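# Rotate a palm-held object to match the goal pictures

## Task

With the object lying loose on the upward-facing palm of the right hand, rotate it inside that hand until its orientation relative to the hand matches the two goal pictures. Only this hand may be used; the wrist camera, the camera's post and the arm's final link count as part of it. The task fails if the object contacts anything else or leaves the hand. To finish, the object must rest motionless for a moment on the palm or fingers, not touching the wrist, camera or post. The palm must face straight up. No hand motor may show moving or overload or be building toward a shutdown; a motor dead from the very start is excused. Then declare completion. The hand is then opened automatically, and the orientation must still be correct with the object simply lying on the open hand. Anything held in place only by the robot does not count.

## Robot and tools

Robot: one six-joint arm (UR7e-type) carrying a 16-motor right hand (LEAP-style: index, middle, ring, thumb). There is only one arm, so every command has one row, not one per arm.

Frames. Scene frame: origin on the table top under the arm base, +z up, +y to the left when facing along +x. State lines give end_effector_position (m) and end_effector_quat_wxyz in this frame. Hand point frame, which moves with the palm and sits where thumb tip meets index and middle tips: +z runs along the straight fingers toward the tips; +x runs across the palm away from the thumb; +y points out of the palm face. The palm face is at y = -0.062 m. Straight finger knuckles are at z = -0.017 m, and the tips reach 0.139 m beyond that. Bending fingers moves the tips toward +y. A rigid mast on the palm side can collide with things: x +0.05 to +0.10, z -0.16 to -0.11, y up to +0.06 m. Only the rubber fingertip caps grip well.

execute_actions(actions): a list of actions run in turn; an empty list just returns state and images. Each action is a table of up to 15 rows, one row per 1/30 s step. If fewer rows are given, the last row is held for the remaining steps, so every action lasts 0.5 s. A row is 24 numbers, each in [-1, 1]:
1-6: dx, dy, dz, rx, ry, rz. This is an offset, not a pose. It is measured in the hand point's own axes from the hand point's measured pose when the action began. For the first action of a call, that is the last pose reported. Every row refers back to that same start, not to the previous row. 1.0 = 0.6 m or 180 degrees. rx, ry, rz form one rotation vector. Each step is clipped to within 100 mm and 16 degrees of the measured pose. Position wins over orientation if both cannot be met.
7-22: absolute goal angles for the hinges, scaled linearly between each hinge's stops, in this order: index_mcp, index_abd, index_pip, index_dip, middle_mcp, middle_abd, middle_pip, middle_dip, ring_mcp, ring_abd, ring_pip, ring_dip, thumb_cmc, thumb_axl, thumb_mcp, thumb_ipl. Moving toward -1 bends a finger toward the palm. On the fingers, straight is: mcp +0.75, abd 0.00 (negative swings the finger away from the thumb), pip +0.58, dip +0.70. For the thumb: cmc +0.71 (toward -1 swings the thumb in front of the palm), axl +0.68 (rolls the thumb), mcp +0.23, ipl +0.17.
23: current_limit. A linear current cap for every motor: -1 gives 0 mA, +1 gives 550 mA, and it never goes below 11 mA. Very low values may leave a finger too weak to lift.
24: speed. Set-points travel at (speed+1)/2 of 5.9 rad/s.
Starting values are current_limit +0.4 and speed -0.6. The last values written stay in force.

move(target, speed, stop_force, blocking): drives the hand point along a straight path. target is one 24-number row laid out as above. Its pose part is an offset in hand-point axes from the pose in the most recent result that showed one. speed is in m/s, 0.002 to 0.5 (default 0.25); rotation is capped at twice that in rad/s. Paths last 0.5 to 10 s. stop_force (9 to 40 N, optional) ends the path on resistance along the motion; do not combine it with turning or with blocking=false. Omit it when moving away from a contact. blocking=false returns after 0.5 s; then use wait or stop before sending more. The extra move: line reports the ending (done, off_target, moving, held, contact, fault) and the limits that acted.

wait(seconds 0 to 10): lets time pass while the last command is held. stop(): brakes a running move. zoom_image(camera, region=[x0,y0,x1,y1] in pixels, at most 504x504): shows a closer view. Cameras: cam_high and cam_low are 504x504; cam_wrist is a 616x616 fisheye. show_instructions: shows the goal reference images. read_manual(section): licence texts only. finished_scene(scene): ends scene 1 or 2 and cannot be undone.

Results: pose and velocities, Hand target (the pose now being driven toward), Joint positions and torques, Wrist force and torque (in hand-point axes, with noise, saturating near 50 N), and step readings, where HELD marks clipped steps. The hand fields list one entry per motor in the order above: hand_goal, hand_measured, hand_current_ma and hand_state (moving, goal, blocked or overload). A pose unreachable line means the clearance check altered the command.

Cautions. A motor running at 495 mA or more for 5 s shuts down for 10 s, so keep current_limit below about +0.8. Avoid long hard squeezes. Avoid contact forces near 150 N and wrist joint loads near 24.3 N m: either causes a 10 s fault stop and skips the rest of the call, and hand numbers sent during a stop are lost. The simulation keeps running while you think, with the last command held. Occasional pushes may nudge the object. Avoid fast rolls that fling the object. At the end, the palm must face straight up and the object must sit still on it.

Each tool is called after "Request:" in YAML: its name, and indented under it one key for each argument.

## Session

Request:
show_instructions:

Request:
execute_actions:
  actions: []

Request:
zoom_image:
  camera: "cam_wrist"
  region: [120, 220, 420, 480]

Reference images for this scene: goal picture from the wrist camera place, goal picture looking into the palm.

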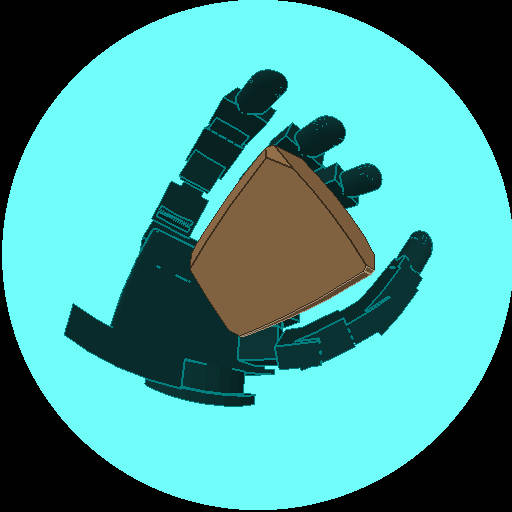

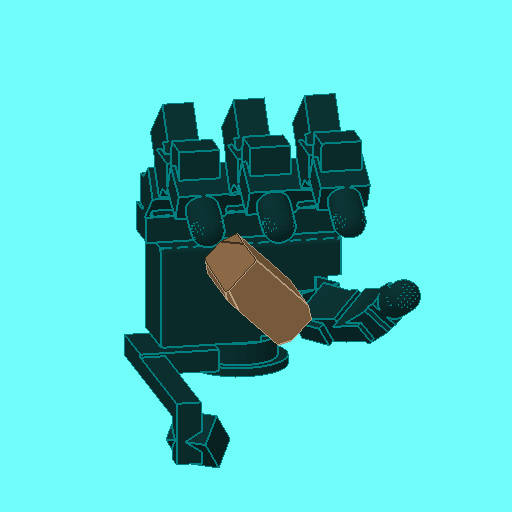

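Scene clock: 0.00 s.
end_effector_position=(+0.6031, +0.0455, +0.5024) hand_goal=(+0.046, +0.000, -0.008, +0.280, +0.046, +0.000, -0.008, +0.280, +0.046, +0.000, -0.008, +0.280, -0.104, +0.266, +0.032, -0.018) hand_measured=(+0.062, +0.000, -0.006, +0.282, +0.060, +0.000, -0.006, +0.282, +0.060, +0.000, -0.006, +0.282, -0.092, +0.270, +0.034, -0.016) hand_current_ma=(+83, +0, +12, +12, +80, +0, +12, +13, +78, +0, +13, +12, +66, +24, +13, +11) hand_state=(goal, goal, goal, goal, goal, goal, goal, goal, goal, goal, goal, goal, goal, goal, goal, goal) hand_current_limit=0.40 hand_speed=-0.60 end_effector_quat_wxyz=(+0.510, +0.474, +0.505, +0.510) end_effector_velocity=(-0.001, -0.000, +0.001) end_effector_angular_velocity=(-0.001, -0.003, -0.000)
Joint positions: [-0.154 -1.176  2.213 -4.214 -1.337 -0.023]
Joint velocities: [-0.    -0.001 -0.    -0.002 -0.    -0.   ]
Joint torques (N m, as the arm reports them, + toward a larger angle): no reading
Wrist force (N, on the end effector, along its own x y z axes, offset not removed): no reading
Wrist torque (N m, same axes, about the end effector's origin, offset not removed): no reading
Hand target: +0.603, +0.045, +0.502; +0.510, +0.474, +0.505, +0.510

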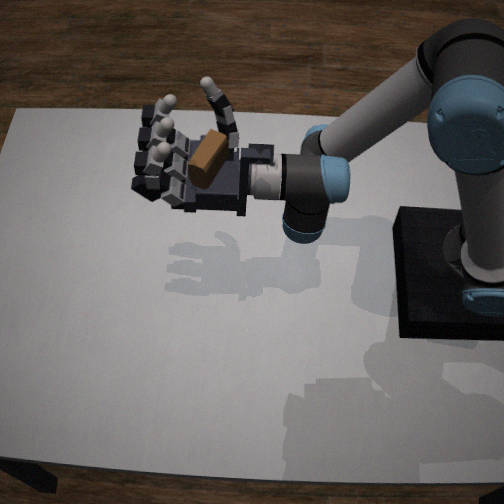

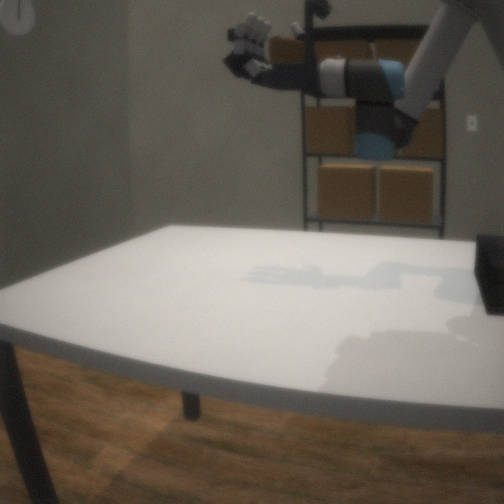

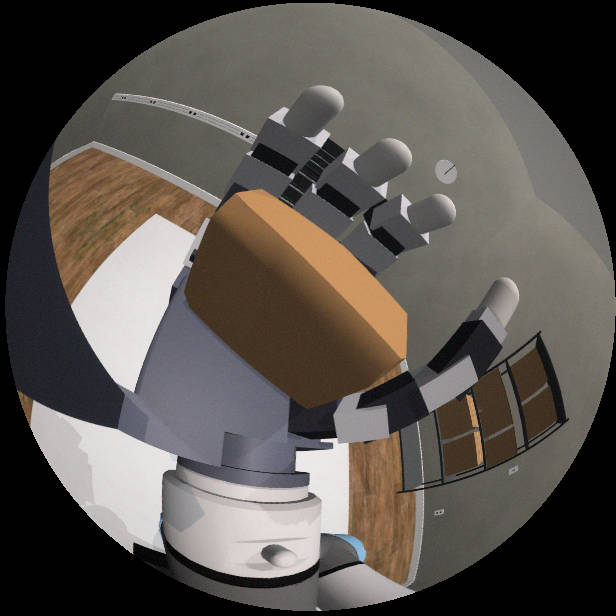

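Region (120, 220, 420, 480) of cam_wrist's 616x616 image, scaled by 1.680, with more detail than that image has; it fills the top 437 rows of this view, and the rest is white.

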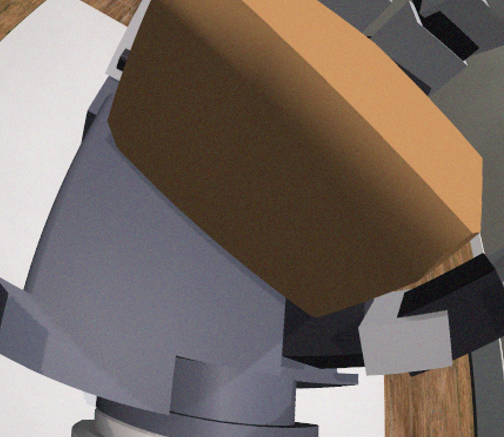

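Request:
zoom_image:
  camera: "cam_high"
  region: [140, 90, 280, 230]

Request:
zoom_image:
  camera: "cam_low"
  region: [210, 0, 350, 110]

Request:
zoom_image:
  camera: "cam_wrist"
  region: [170, 170, 430, 430]

Region (140, 90, 280, 230) of cam_high's 504x504 image, scaled by 3.600, with more detail than that image has.

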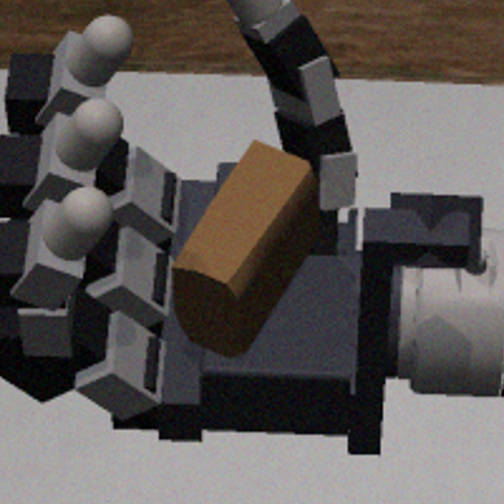

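Region (210, 0, 350, 110) of cam_low's 504x504 image, scaled by 3.600, with more detail than that image has; it fills the top 396 rows of this view, and the rest is white.

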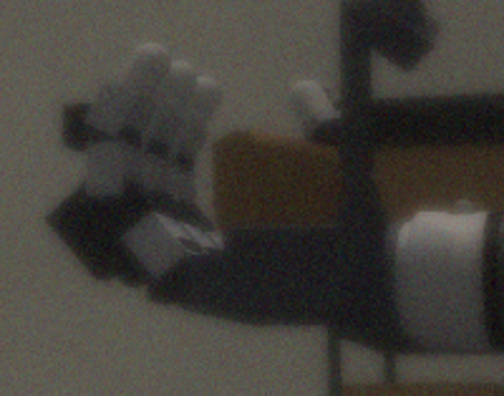

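Region (170, 170, 430, 430) of cam_wrist's 616x616 image, scaled by 1.938, with more detail than that image has.

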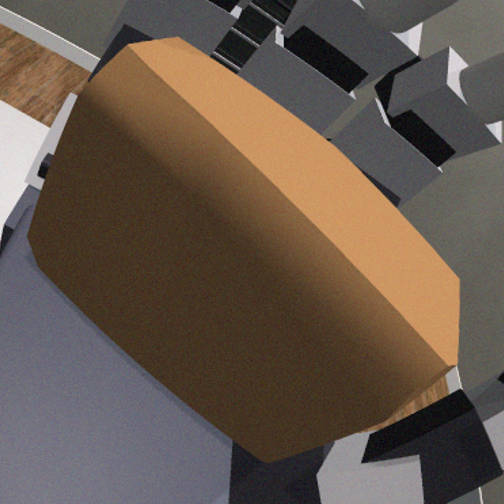

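Request:
move:
  target: [0,0,0,0.01,0,0.01,0.7,0,-1,-0.4,0.7,0,-1,-0.4,0.7,0,-1,-0.4,0.45,-0.4,0.23,-0.3,0.4,-0.4]

Request:
move:
  target: [0,0,0,0,0,0,0.25,0,-0.95,-0.2,0.25,0,-0.95,-0.2,0.25,0,-0.95,-0.2,0.45,-0.4,0.23,-0.3,0.4,-0.8]

Request:
move:
  target: [0,0,0,0,0,0,-0.2,0,-0.74,-0.03,-0.2,0,-0.74,-0.03,-0.2,0,-0.74,-0.03,0.45,-0.4,0.23,-0.3,0.4,-0.8]

Scene clock: 42.57 s.
end_effector_position=(+0.6031, +0.0455, +0.5024) hand_goal=(+0.700, +0.000, -1.000, -0.400, +0.700, +0.000, -1.000, -0.400, +0.700, +0.000, -1.000, -0.400, +0.450, -0.400, +0.230, -0.300) hand_measured=(+0.706, +0.000, -0.998, -0.398, +0.706, +0.000, -0.998, -0.398, +0.706, +0.000, -0.998, -0.398, +0.458, -0.398, +0.234, -0.296) hand_current_ma=(+36, +0, +7, +11, +35, +0, +7, +12, +32, +0, +8, +11, +43, +14, +20, +24) hand_state=(goal, goal, goal, goal, goal, goal, goal, goal, goal, goal, goal, goal, goal, goal, goal, goal) hand_current_limit=0.40 hand_speed=-0.40 end_effector_quat_wxyz=(+0.495, +0.490, +0.505, +0.510) end_effector_velocity=(-0.001, -0.000, -0.000) end_effector_angular_velocity=(+0.000, -0.000, -0.001)
Joint positions: [-0.148 -1.204  2.225 -4.165 -1.343  0.001]
Joint velocities: [-0.     0.     0.002 -0.002 -0.     0.   ]
Joint torques (N m, as the arm reports them, + toward a larger angle): [  8.04 -42.98  -1.23  -0.27  -2.08   2.15]
Wrist force (N, on the end effector, along its own x y z axes, offset not removed): [1.9 0.2 -0.5]
Wrist torque (N m, same axes, about the end effector's origin, offset not removed): [-0.07 -0.21 0.23]
Hand target: +0.603, +0.045, +0.502; +0.495, +0.490, +0.505, +0.510
Off the commanded pose: 0.000 m, 0 deg.
move: done

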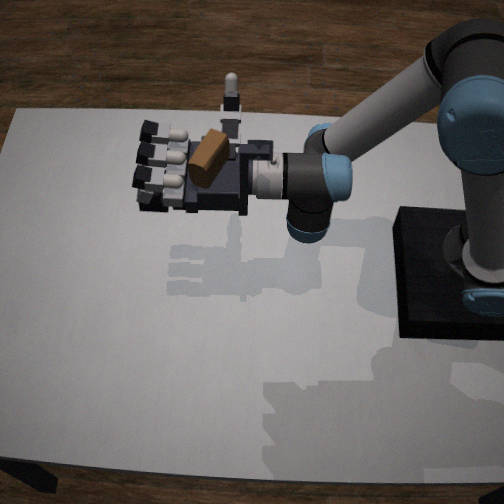

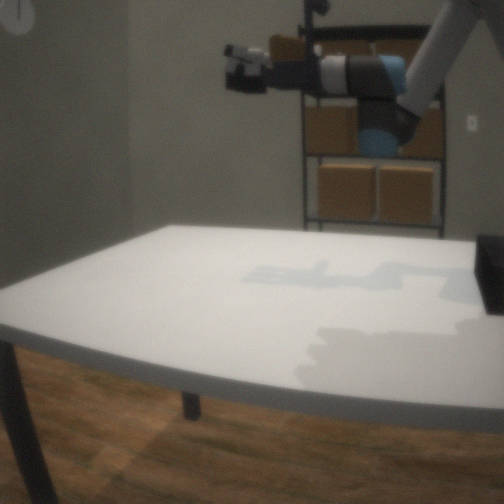

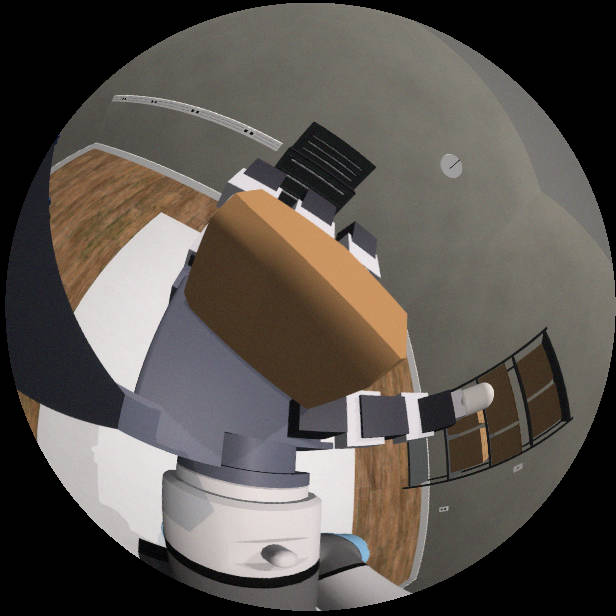

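Scene clock: 43.80 s.
end_effector_position=(+0.6031, +0.0455, +0.5024) hand_goal=(+0.250, +0.000, -0.950, -0.200, +0.250, +0.000, -0.950, -0.200, +0.250, +0.000, -0.950, -0.200, +0.450, -0.400, +0.230, -0.300) hand_measured=(+0.264, +0.000, -0.956, -0.204, +0.264, +0.000, -0.956, -0.204, +0.266, +0.000, -0.954, -0.202, +0.458, -0.398, +0.234, -0.296) hand_current_ma=(+80, +0, -29, -21, +76, +0, -29, -22, +96, +0, -20, -17, +43, +14, +20, +24) hand_state=(goal, goal, goal, goal, goal, goal, goal, goal, goal, goal, goal, goal, goal, goal, goal, goal) hand_current_limit=0.40 hand_speed=-0.80 end_effector_quat_wxyz=(+0.495, +0.490, +0.505, +0.510) end_effector_velocity=(+0.000, -0.000, -0.000) end_effector_angular_velocity=(+0.000, +0.001, -0.001)
Joint positions: [-0.148 -1.204  2.225 -4.165 -1.343  0.001]
Joint velocities: [ 0.     0.     0.     0.001 -0.001  0.   ]
Joint torques (N m, as the arm reports them, + toward a larger angle): [  8.07 -44.09  -2.25  -1.85  -2.06   1.88]
Wrist force (N, on the end effector, along its own x y z axes, offset not removed): [-0.8 -0.4 -2.0]
Wrist torque (N m, same axes, about the end effector's origin, offset not removed): [-0.03 0.13 -0.14]
Hand target: +0.603, +0.045, +0.502; +0.495, +0.490, +0.505, +0.510
Off the commanded pose: 0.000 m, 0 deg.
move: done

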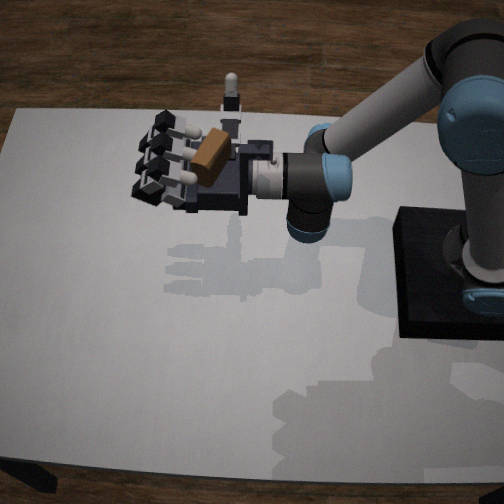

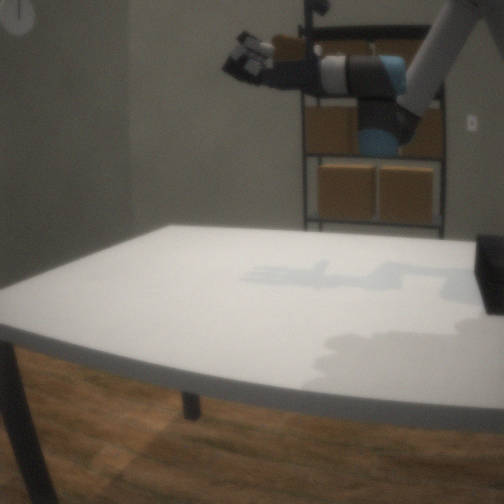

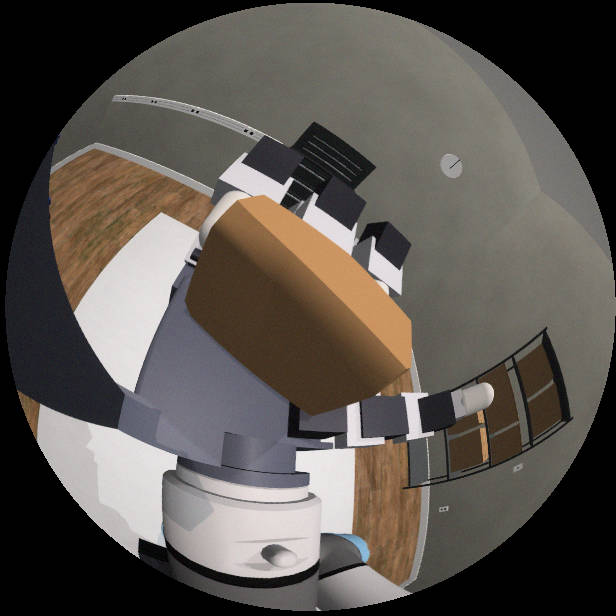

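Scene clock: 45.07 s.
end_effector_position=(+0.6031, +0.0455, +0.5024) hand_goal=(-0.200, +0.000, -0.740, -0.030, -0.200, +0.000, -0.740, -0.030, -0.200, +0.000, -0.740, -0.030, +0.450, -0.400, +0.230, -0.300) hand_measured=(-0.194, +0.000, -0.748, -0.034, -0.184, +0.000, -0.738, -0.030, -0.196, +0.000, -0.744, -0.032, +0.458, -0.398, +0.234, -0.296) hand_current_ma=(+30, +0, -41, -20, +90, +0, +12, +0, +28, +0, -18, -11, +43, +14, +20, +24) hand_state=(goal, goal, goal, goal, goal, goal, goal, goal, goal, goal, goal, goal, goal, goal, goal, goal) hand_current_limit=0.40 hand_speed=-0.80 end_effector_quat_wxyz=(+0.495, +0.490, +0.505, +0.510) end_effector_velocity=(+0.000, +0.000, -0.001) end_effector_angular_velocity=(+0.000, +0.003, +0.000)
Joint positions: [-0.148 -1.204  2.225 -4.165 -1.343  0.001]
Joint velocities: [-0.     0.     0.001  0.002  0.    -0.   ]
Joint torques (N m, as the arm reports them, + toward a larger angle): [  8.63 -42.35  -2.28  -1.91  -1.8    1.66]
Wrist force (N, on the end effector, along its own x y z axes, offset not removed): [-0.1 1.1 -2.6]
Wrist torque (N m, same axes, about the end effector's origin, offset not removed): [0.12 -0.10 -0.05]
Hand target: +0.603, +0.045, +0.502; +0.495, +0.490, +0.505, +0.510
Off the commanded pose: 0.000 m, 0 deg.
move: done

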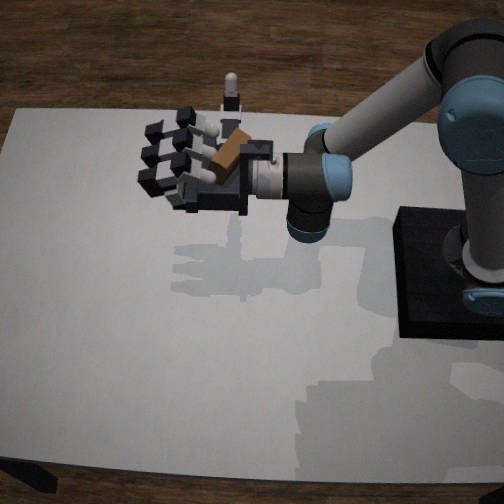

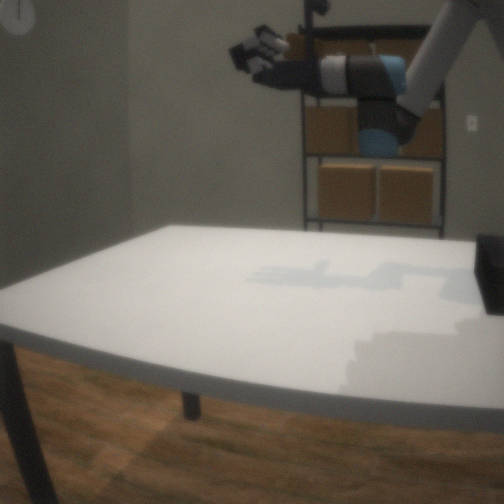

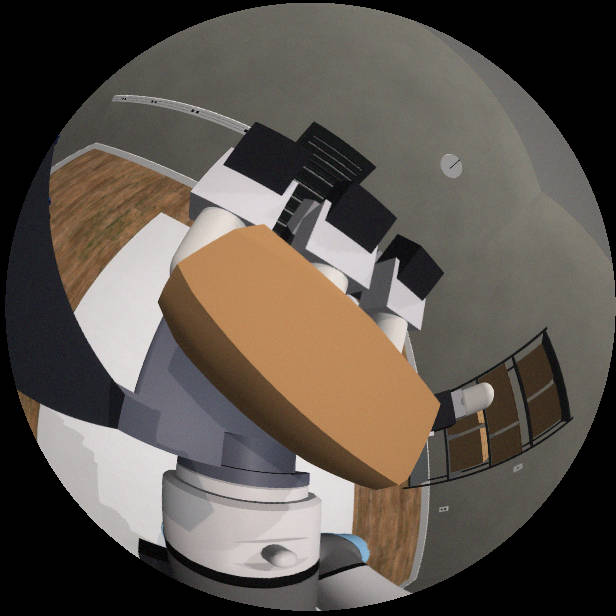

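Request:
move:
  target: [0,0,0,0.12,0,0,-0.15,0,-0.78,-0.03,-0.1,0,-0.82,-0.03,-0.2,0,-0.74,-0.03,0.45,-0.4,0.23,-0.3,0.4,-0.8]
  speed: 0.1

Request:
zoom_image:
  camera: "cam_high"
  region: [130, 60, 290, 220]

Scene clock: 55.23 s.
end_effector_position=(+0.6030, +0.0455, +0.5024) hand_goal=(-0.150, +0.000, -0.780, -0.030, -0.100, +0.000, -0.820, -0.030, -0.200, +0.000, -0.740, -0.030, +0.450, -0.400, +0.230, -0.300) hand_measured=(-0.148, +0.000, -0.780, -0.034, -0.098, +0.000, -0.820, -0.030, -0.196, +0.000, -0.744, -0.032, +0.458, -0.398, +0.234, -0.296) hand_current_ma=(+13, +0, -1, -20, +15, +0, -1, +0, +28, +0, -18, -11, +44, +14, +20, +24) hand_state=(goal, goal, goal, goal, goal, goal, goal, goal, goal, goal, goal, goal, goal, goal, goal, goal) hand_current_limit=0.40 hand_speed=-0.80 end_effector_quat_wxyz=(+0.395, +0.573, +0.591, +0.407) end_effector_velocity=(+0.000, +0.000, -0.000) end_effector_angular_velocity=(-0.001, +0.016, +0.000)
Joint positions: [-0.158 -1.537  2.279 -3.502 -1.35  -0.088]
Joint velocities: [ 0.    -0.011 -0.003  0.03  -0.002 -0.003]
Joint torques (N m, as the arm reports them, + toward a larger angle): [ -8.87 -35.29 -30.21  -1.34  -2.1   -2.73]
Wrist force (N, on the end effector, along its own x y z axes, offset not removed): [-1.5 -1.3 -1.7]
Wrist torque (N m, same axes, about the end effector's origin, offset not removed): [-0.19 0.19 -0.22]
Hand target: +0.603, +0.045, +0.502; +0.394, +0.574, +0.592, +0.406
Off the commanded pose: 0.000 m, 0 deg.
move: done

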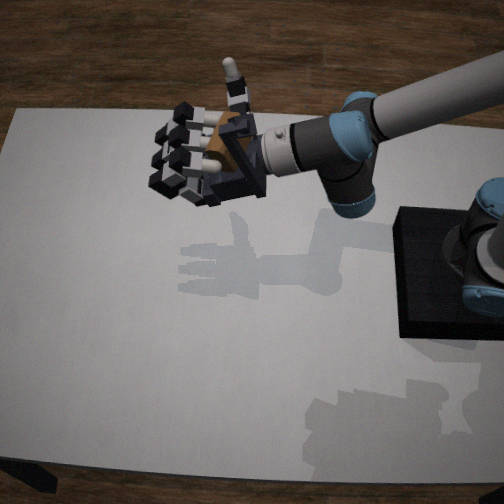

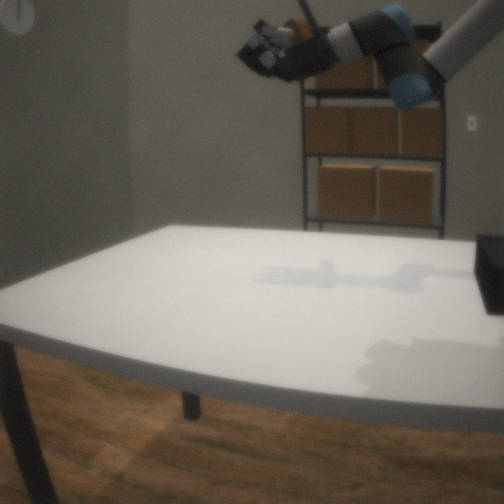

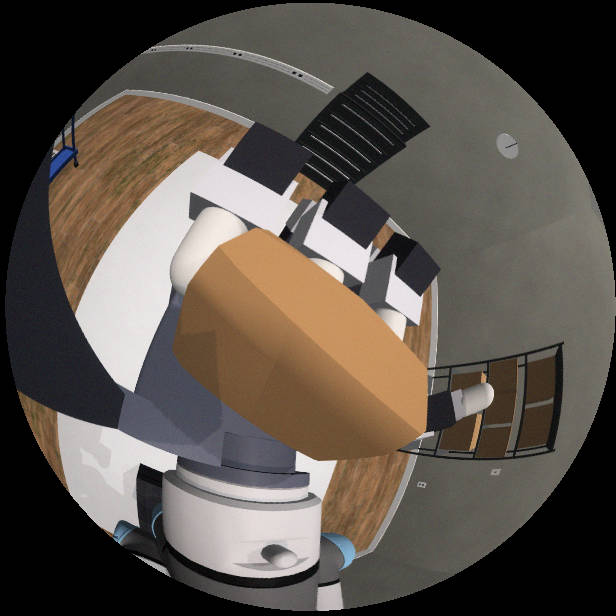

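Region (130, 60, 290, 220) of cam_high's 504x504 image, scaled by 3.150, with more detail than that image has.

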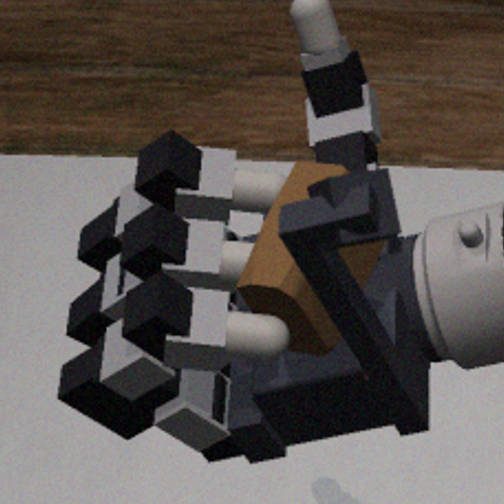

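Request:
move:
  target: [0,0,0,0,0,0.12,-0.12,0.2,-0.8,-0.03,-0.22,-0.3,-0.78,-0.03,-0.2,0,-0.74,-0.03,0.35,-0.4,0.23,-0.5,0.4,-0.9]
  speed: 0.08

Request:
zoom_image:
  camera: "cam_high"
  region: [130, 60, 290, 220]

Scene clock: 66.67 s.
end_effector_position=(+0.6030, +0.0455, +0.5023) hand_goal=(-0.120, +0.200, -0.800, -0.030, -0.220, -0.300, -0.780, -0.030, -0.200, +0.000, -0.740, -0.030, +0.350, -0.400, +0.230, -0.500) hand_measured=(-0.118, +0.198, -0.800, -0.034, -0.208, -0.298, -0.782, -0.030, -0.196, +0.000, -0.744, -0.032, +0.370, -0.398, +0.234, -0.498) hand_current_ma=(+15, -11, +2, -20, +65, +14, -8, +0, +28, +0, -18, -11, +115, +14, +20, +19) hand_state=(goal, goal, goal, goal, goal, goal, goal, goal, goal, goal, goal, goal, blocked, goal, goal, goal) hand_current_limit=0.40 hand_speed=-0.90 end_effector_quat_wxyz=(+0.312, +0.674, +0.474, +0.473) end_effector_velocity=(-0.000, +0.000, -0.000) end_effector_angular_velocity=(+0.012, +0.001, -0.005)
Joint positions: [-0.071 -1.537  2.235 -3.464 -1.431  0.32 ]
Joint velocities: [ 0.003 -0.    -0.002  0.002 -0.003  0.014]
Joint torques (N m, as the arm reports them, + toward a larger angle): [  8.36 -35.86 -32.28  -1.45  -1.77   1.81]
Wrist force (N, on the end effector, along its own x y z axes, offset not removed): [-1.8 0.9 -0.4]
Wrist torque (N m, same axes, about the end effector's origin, offset not removed): [0.00 0.17 -0.16]
Hand target: +0.603, +0.045, +0.502; +0.312, +0.674, +0.473, +0.473
Off the commanded pose: 0.000 m, 0 deg.
move: done

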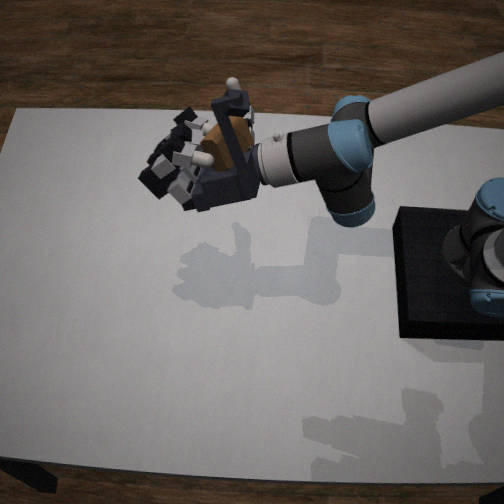

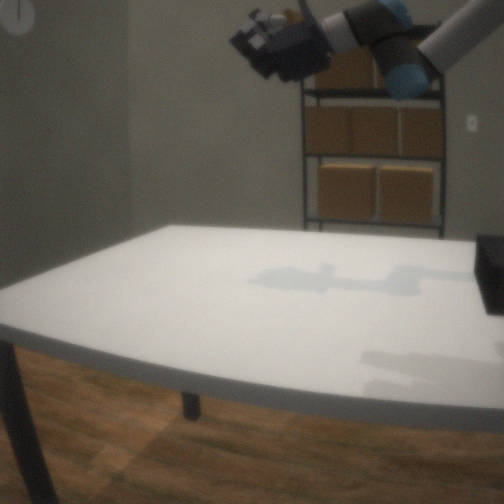

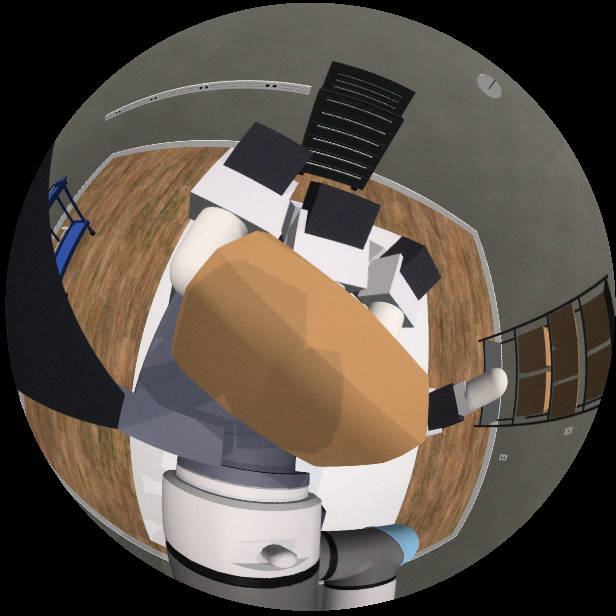

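Region (130, 60, 290, 220) of cam_high's 504x504 image, scaled by 3.150, with more detail than that image has.

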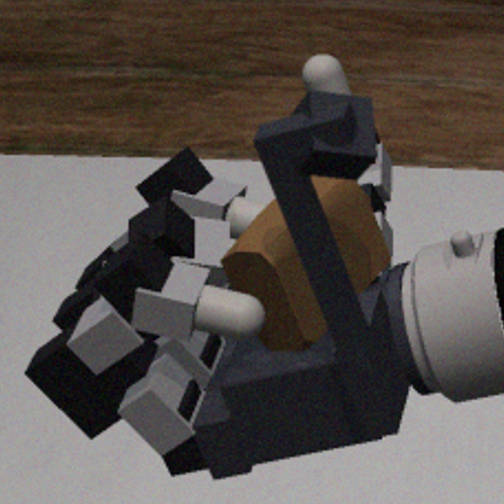

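Request:
move:
  target: [0,0,0,0.03,0,-0.1,0.0,0,-0.85,-0.1,-0.1,0.7,-0.85,-0.1,0.3,-0.3,-0.8,-0.1,0.55,-0.4,0.23,-0.5,0.4,-0.7]
  speed: 0.1

Request:
move:
  target: [0,0,0,0,0,0,0.0,0,-0.85,-0.1,-0.35,0.7,-0.75,0,0.3,-0.3,-0.8,-0.1,0.55,-0.4,0.23,-0.5,0.4,-0.85]

Request:
zoom_image:
  camera: "cam_high"
  region: [130, 60, 290, 220]

Scene clock: 75.57 s.
end_effector_position=(+0.6030, +0.0455, +0.5023) hand_goal=(+0.000, +0.000, -0.850, -0.100, -0.100, +0.700, -0.850, -0.100, +0.300, -0.300, -0.800, -0.100, +0.550, -0.400, +0.230, -0.500) hand_measured=(+0.004, +0.006, -0.866, -0.098, -0.094, +0.574, -0.856, -0.100, +0.306, -0.296, -0.800, -0.098, +0.558, -0.398, +0.234, -0.498) hand_current_ma=(+21, +28, -91, +11, +32, -385, -33, +4, +31, +16, +3, +11, +47, +14, +23, +19) hand_state=(goal, goal, goal, goal, goal, blocked, goal, goal, goal, goal, goal, goal, goal, goal, goal, goal) hand_current_limit=0.40 hand_speed=-0.70 end_effector_quat_wxyz=(+0.350, +0.606, +0.595, +0.396) end_effector_velocity=(-0.000, +0.001, -0.000) end_effector_angular_velocity=(-0.013, +0.006, +0.010)
Joint positions: [-0.155 -1.607  2.258 -3.315 -1.342 -0.045]
Joint velocities: [-0.004 -0.005  0.001  0.012  0.005 -0.019]
Joint torques (N m, as the arm reports them, + toward a larger angle): [ -8.03 -34.37 -10.18  -1.34   2.46  -2.75]
Wrist force (N, on the end effector, along its own x y z axes, offset not removed): [-0.8 -0.2 -1.6]
Wrist torque (N m, same axes, about the end effector's origin, offset not removed): [-0.04 0.07 -0.11]
Hand target: +0.603, +0.045, +0.502; +0.350, +0.605, +0.595, +0.396
Off the commanded pose: 0.000 m, 0 deg.
move: done

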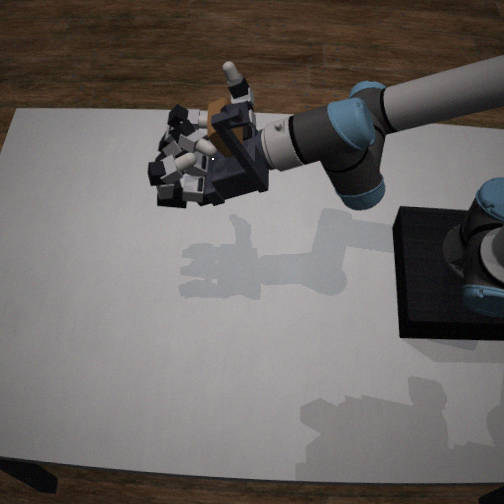

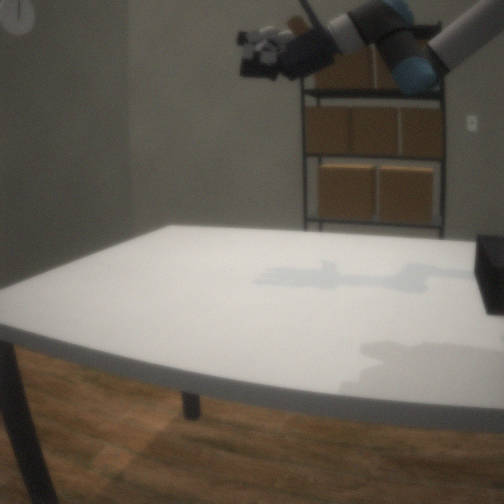

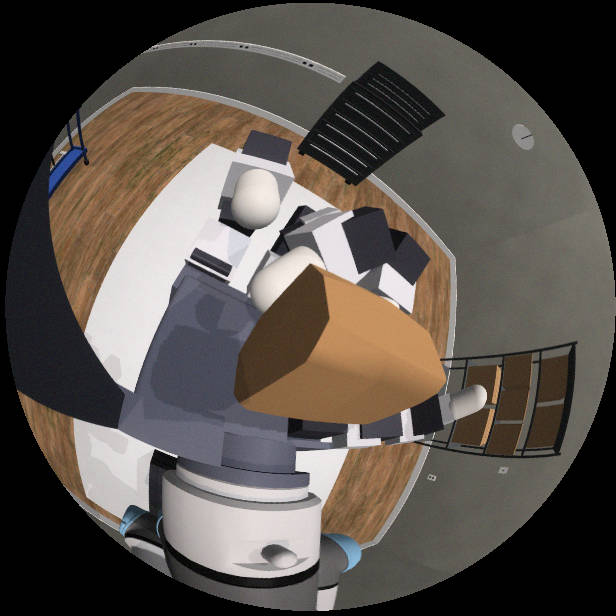

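Scene clock: 76.10 s.
end_effector_position=(+0.6030, +0.0455, +0.5024) hand_goal=(+0.000, +0.000, -0.850, -0.100, -0.350, +0.700, -0.750, +0.000, +0.300, -0.300, -0.800, -0.100, +0.550, -0.400, +0.230, -0.500) hand_measured=(-0.018, +0.032, -0.864, -0.100, -0.138, +0.574, -0.804, -0.010, +0.306, -0.296, -0.800, -0.098, +0.558, -0.398, +0.234, -0.498) hand_current_ma=(-91, +143, -77, -1, +385, -385, -294, -49, +31, +15, +3, +11, +48, +14, +23, +19) hand_state=(goal, blocked, goal, goal, blocked, blocked, blocked, goal, goal, goal, goal, goal, goal, goal, goal, goal) hand_current_limit=0.40 hand_speed=-0.85 end_effector_quat_wxyz=(+0.350, +0.606, +0.595, +0.396) end_effector_velocity=(+0.000, +0.000, +0.001) end_effector_angular_velocity=(+0.000, -0.001, +0.001)
Joint positions: [-0.155 -1.607  2.258 -3.315 -1.342 -0.045]
Joint velocities: [ 0.001  0.    -0.002  0.     0.     0.   ]
Joint torques (N m, as the arm reports them, + toward a larger angle): [ 8.92 -7.25 -9.52 -4.84 -1.73  2.12]
Wrist force (N, on the end effector, along its own x y z axes, offset not removed): [0.9 -1.5 -1.0]
Wrist torque (N m, same axes, about the end effector's origin, offset not removed): [-0.18 -0.05 -0.01]
Hand target: +0.603, +0.045, +0.502; +0.350, +0.606, +0.595, +0.396
Off the commanded pose: 0.000 m, 0 deg.
move: done

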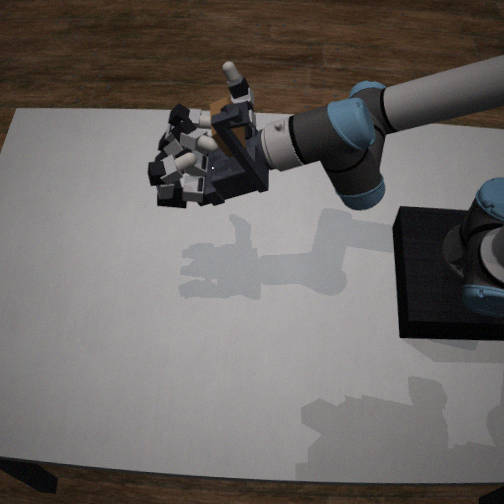

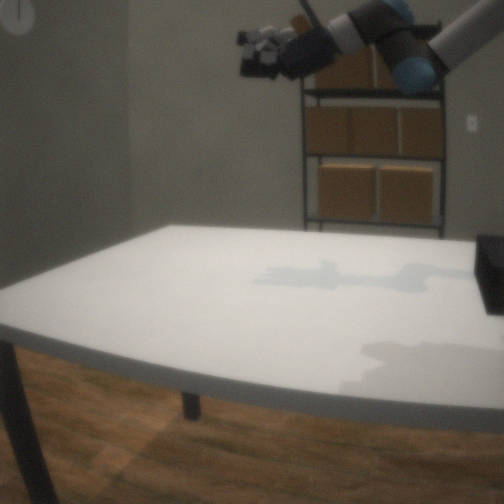

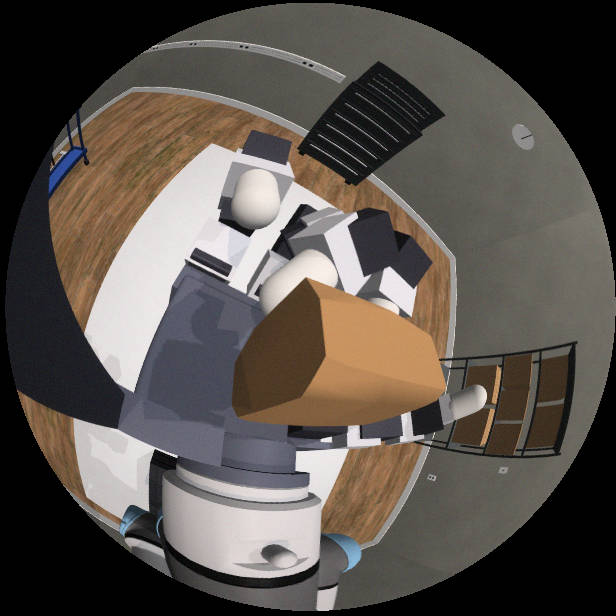

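Region (130, 60, 290, 220) of cam_high's 504x504 image, scaled by 3.150, with more detail than that image has.

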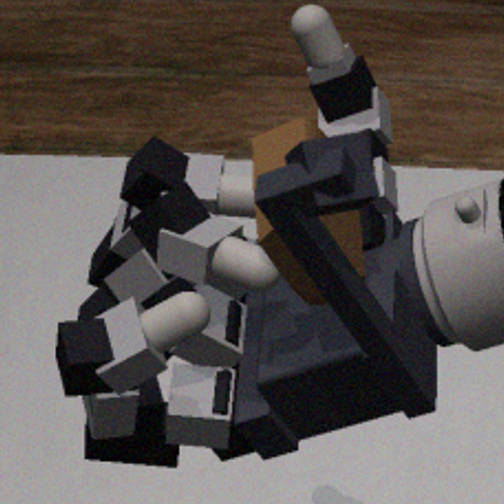

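Request:
move:
  target: [0,0,0,-0.08,0,0,-0.17,-0.1,-0.76,-0.03,-0.17,0,-0.76,-0.03,0.3,-0.3,-0.8,-0.1,0.55,-0.4,0.23,-0.5,0.4,-0.85]
  speed: 0.1

Request:
zoom_image:
  camera: "cam_high"
  region: [130, 60, 290, 220]

Scene clock: 89.17 s.
end_effector_position=(+0.6030, +0.0455, +0.5024) hand_goal=(-0.170, -0.100, -0.760, -0.030, -0.170, +0.000, -0.760, -0.030, +0.300, -0.300, -0.800, -0.100, +0.550, -0.400, +0.230, -0.500) hand_measured=(-0.152, -0.098, -0.758, -0.032, -0.166, +0.004, -0.768, -0.030, +0.306, -0.296, -0.800, -0.098, +0.560, -0.398, +0.234, -0.498) hand_current_ma=(+96, +13, +11, -10, +24, +23, -44, +2, +31, +15, +3, +11, +54, +13, +23, +19) hand_state=(goal, goal, goal, goal, goal, goal, goal, goal, goal, goal, goal, goal, goal, goal, goal, goal) hand_current_limit=0.40 hand_speed=-0.85 end_effector_quat_wxyz=(+0.423, +0.557, +0.540, +0.468) end_effector_velocity=(+0.000, +0.000, -0.000) end_effector_angular_velocity=(+0.000, -0.004, +0.000)
Joint positions: [-0.144 -1.402  2.279 -3.8   -1.349  0.017]
Joint velocities: [ 0.001  0.005 -0.    -0.008 -0.     0.001]
Joint torques (N m, as the arm reports them, + toward a larger angle): [  9.73 -13.4  -29.6   -4.24  -2.11   1.73]
Wrist force (N, on the end effector, along its own x y z axes, offset not removed): [0.2 -0.3 -0.9]
Wrist torque (N m, same axes, about the end effector's origin, offset not removed): [-0.19 -0.05 -0.01]
Hand target: +0.603, +0.045, +0.502; +0.423, +0.557, +0.540, +0.468
Off the commanded pose: 0.000 m, 0 deg.
move: done

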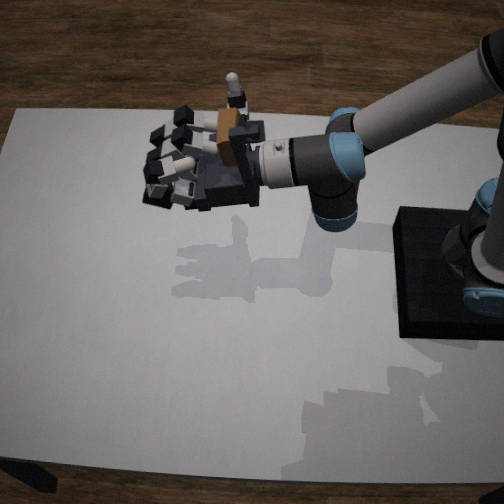

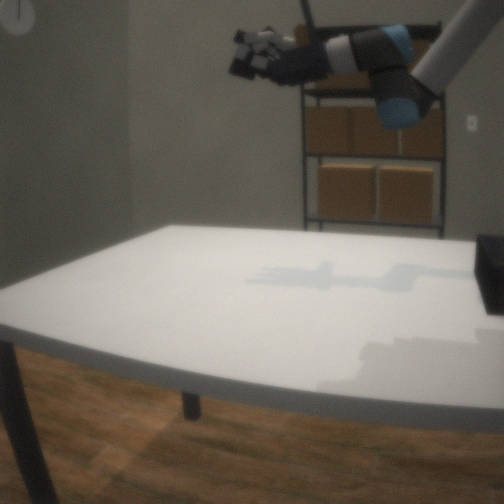

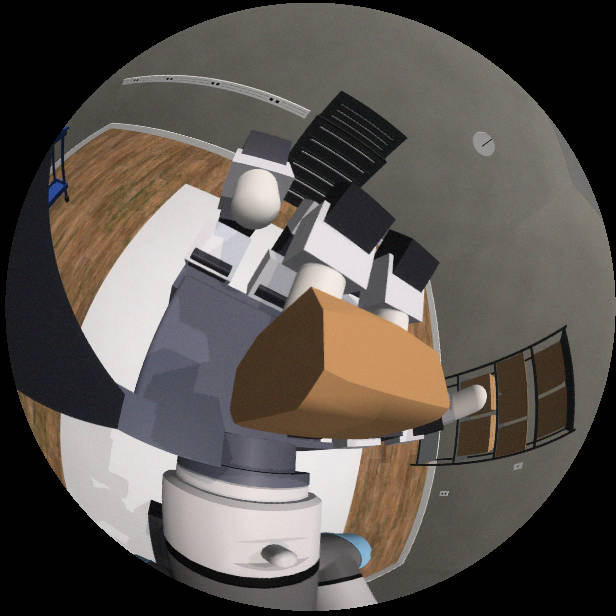

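Region (130, 60, 290, 220) of cam_high's 504x504 image, scaled by 3.150, with more detail than that image has.

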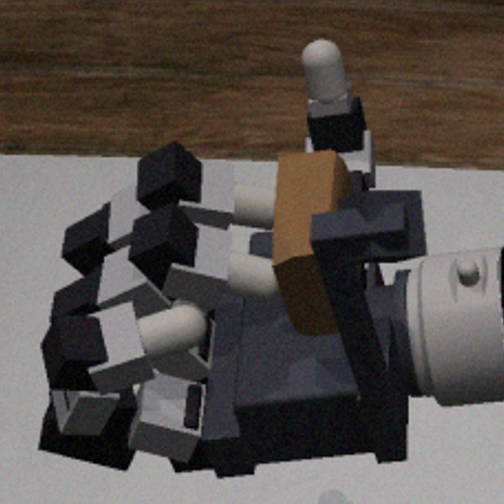

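Request:
move:
  target: [0,0,0,0,0,0.17,-0.15,-0.1,-0.76,-0.03,-0.2,0,-0.74,-0.03,0.3,-0.3,-0.8,-0.1,0.16,-0.4,0.23,-0.5,0.6,-0.955]
  speed: 0.08

Scene clock: 103.40 s.
end_effector_position=(+0.6029, +0.0455, +0.5023) hand_goal=(-0.150, -0.100, -0.760, -0.030, -0.200, +0.000, -0.740, -0.030, +0.300, -0.300, -0.800, -0.100, +0.160, -0.400, +0.230, -0.500) hand_measured=(-0.148, -0.098, -0.760, -0.032, -0.188, +0.004, -0.746, -0.030, +0.306, -0.296, -0.800, -0.098, +0.190, -0.398, +0.234, -0.498) hand_current_ma=(+10, +13, +1, -10, +69, +19, -36, +1, +31, +15, +3, +11, +167, +10, +23, +19) hand_state=(goal, goal, goal, goal, goal, goal, goal, goal, goal, goal, goal, goal, blocked, goal, goal, goal) hand_current_limit=0.60 hand_speed=-0.95 end_effector_quat_wxyz=(+0.285, +0.680, +0.375, +0.563) end_effector_velocity=(+0.000, -0.000, -0.000) end_effector_angular_velocity=(+0.013, +0.002, -0.004)
Joint positions: [-0.033 -1.43   2.218 -3.715 -1.457  0.574]
Joint velocities: [ 0.002 -0.001 -0.002  0.005 -0.003  0.013]
Joint torques (N m, as the arm reports them, + toward a larger angle): [  6.8  -38.52 -28.65  -0.94  -1.69   1.8 ]
Wrist force (N, on the end effector, along its own x y z axes, offset not removed): [-0.3 0.3 -1.4]
Wrist torque (N m, same axes, about the end effector's origin, offset not removed): [0.02 0.07 0.05]
Hand target: +0.603, +0.045, +0.502; +0.285, +0.680, +0.374, +0.563
Off the commanded pose: 0.000 m, 0 deg.
move: done

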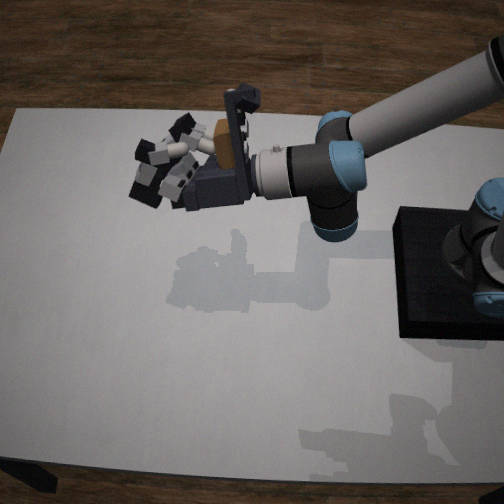

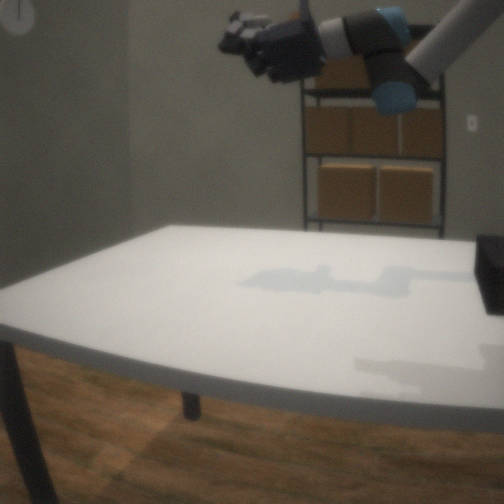

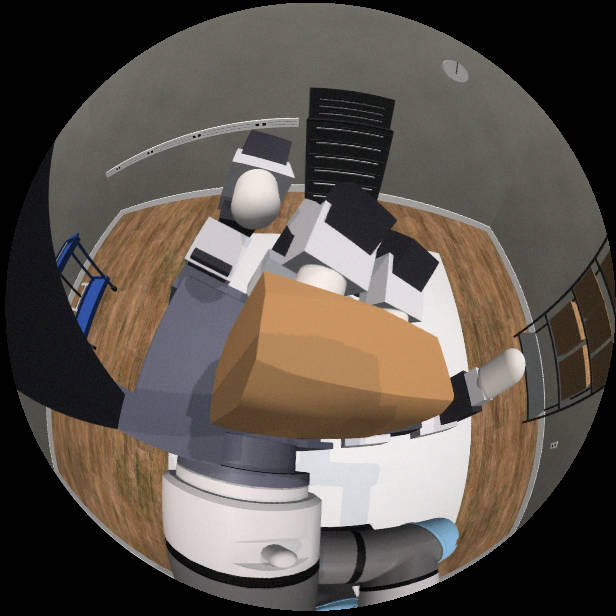

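Request:
move:
  target: [0,0,0,0,0,0,-0.17,-0.3,-0.76,-0.03,-0.17,0,-0.76,-0.03,0.3,-0.3,-0.8,-0.1,0.4,-0.4,0.23,-0.4,0.6,-0.95]

Scene clock: 111.17 s.
end_effector_position=(+0.6029, +0.0455, +0.5023) hand_goal=(-0.170, -0.300, -0.760, -0.030, -0.170, +0.000, -0.760, -0.030, +0.300, -0.300, -0.800, -0.100, +0.400, -0.400, +0.230, -0.400) hand_measured=(-0.160, -0.296, -0.760, -0.032, -0.168, +0.004, -0.760, -0.030, +0.306, -0.296, -0.800, -0.098, +0.410, -0.398, +0.234, -0.400) hand_current_ma=(+54, +16, -5, -10, +7, +19, +1, +1, +31, +15, +3, +11, +53, +10, +23, -6) hand_state=(goal, goal, goal, goal, goal, goal, goal, goal, goal, goal, goal, goal, goal, goal, goal, goal) hand_current_limit=0.60 hand_speed=-0.95 end_effector_quat_wxyz=(+0.285, +0.680, +0.375, +0.563) end_effector_velocity=(+0.000, -0.000, -0.000) end_effector_angular_velocity=(+0.000, -0.000, +0.000)
Joint positions: [-0.033 -1.43   2.218 -3.715 -1.457  0.574]
Joint velocities: [-0.     0.001 -0.    -0.001  0.     0.   ]
Joint torques (N m, as the arm reports them, + toward a larger angle): [ -9.66 -13.2   -5.22  -4.35   2.42  -2.93]
Wrist force (N, on the end effector, along its own x y z axes, offset not removed): [-1.7 -1.5 0.5]
Wrist torque (N m, same axes, about the end effector's origin, offset not removed): [-0.37 0.19 -0.16]
Hand target: +0.603, +0.045, +0.502; +0.285, +0.680, +0.375, +0.563
Off the commanded pose: 0.000 m, 0 deg.
move: done

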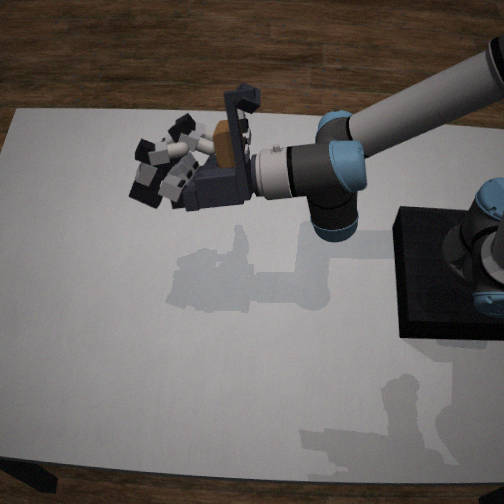

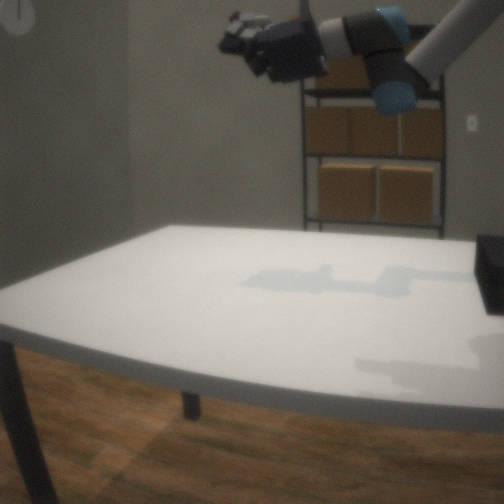

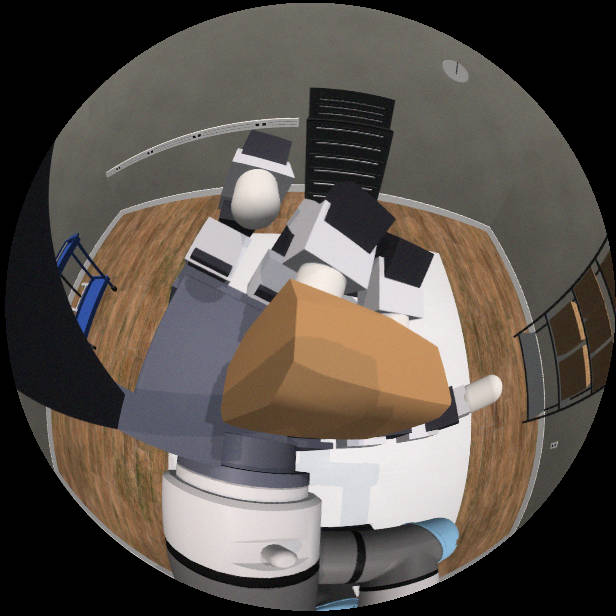

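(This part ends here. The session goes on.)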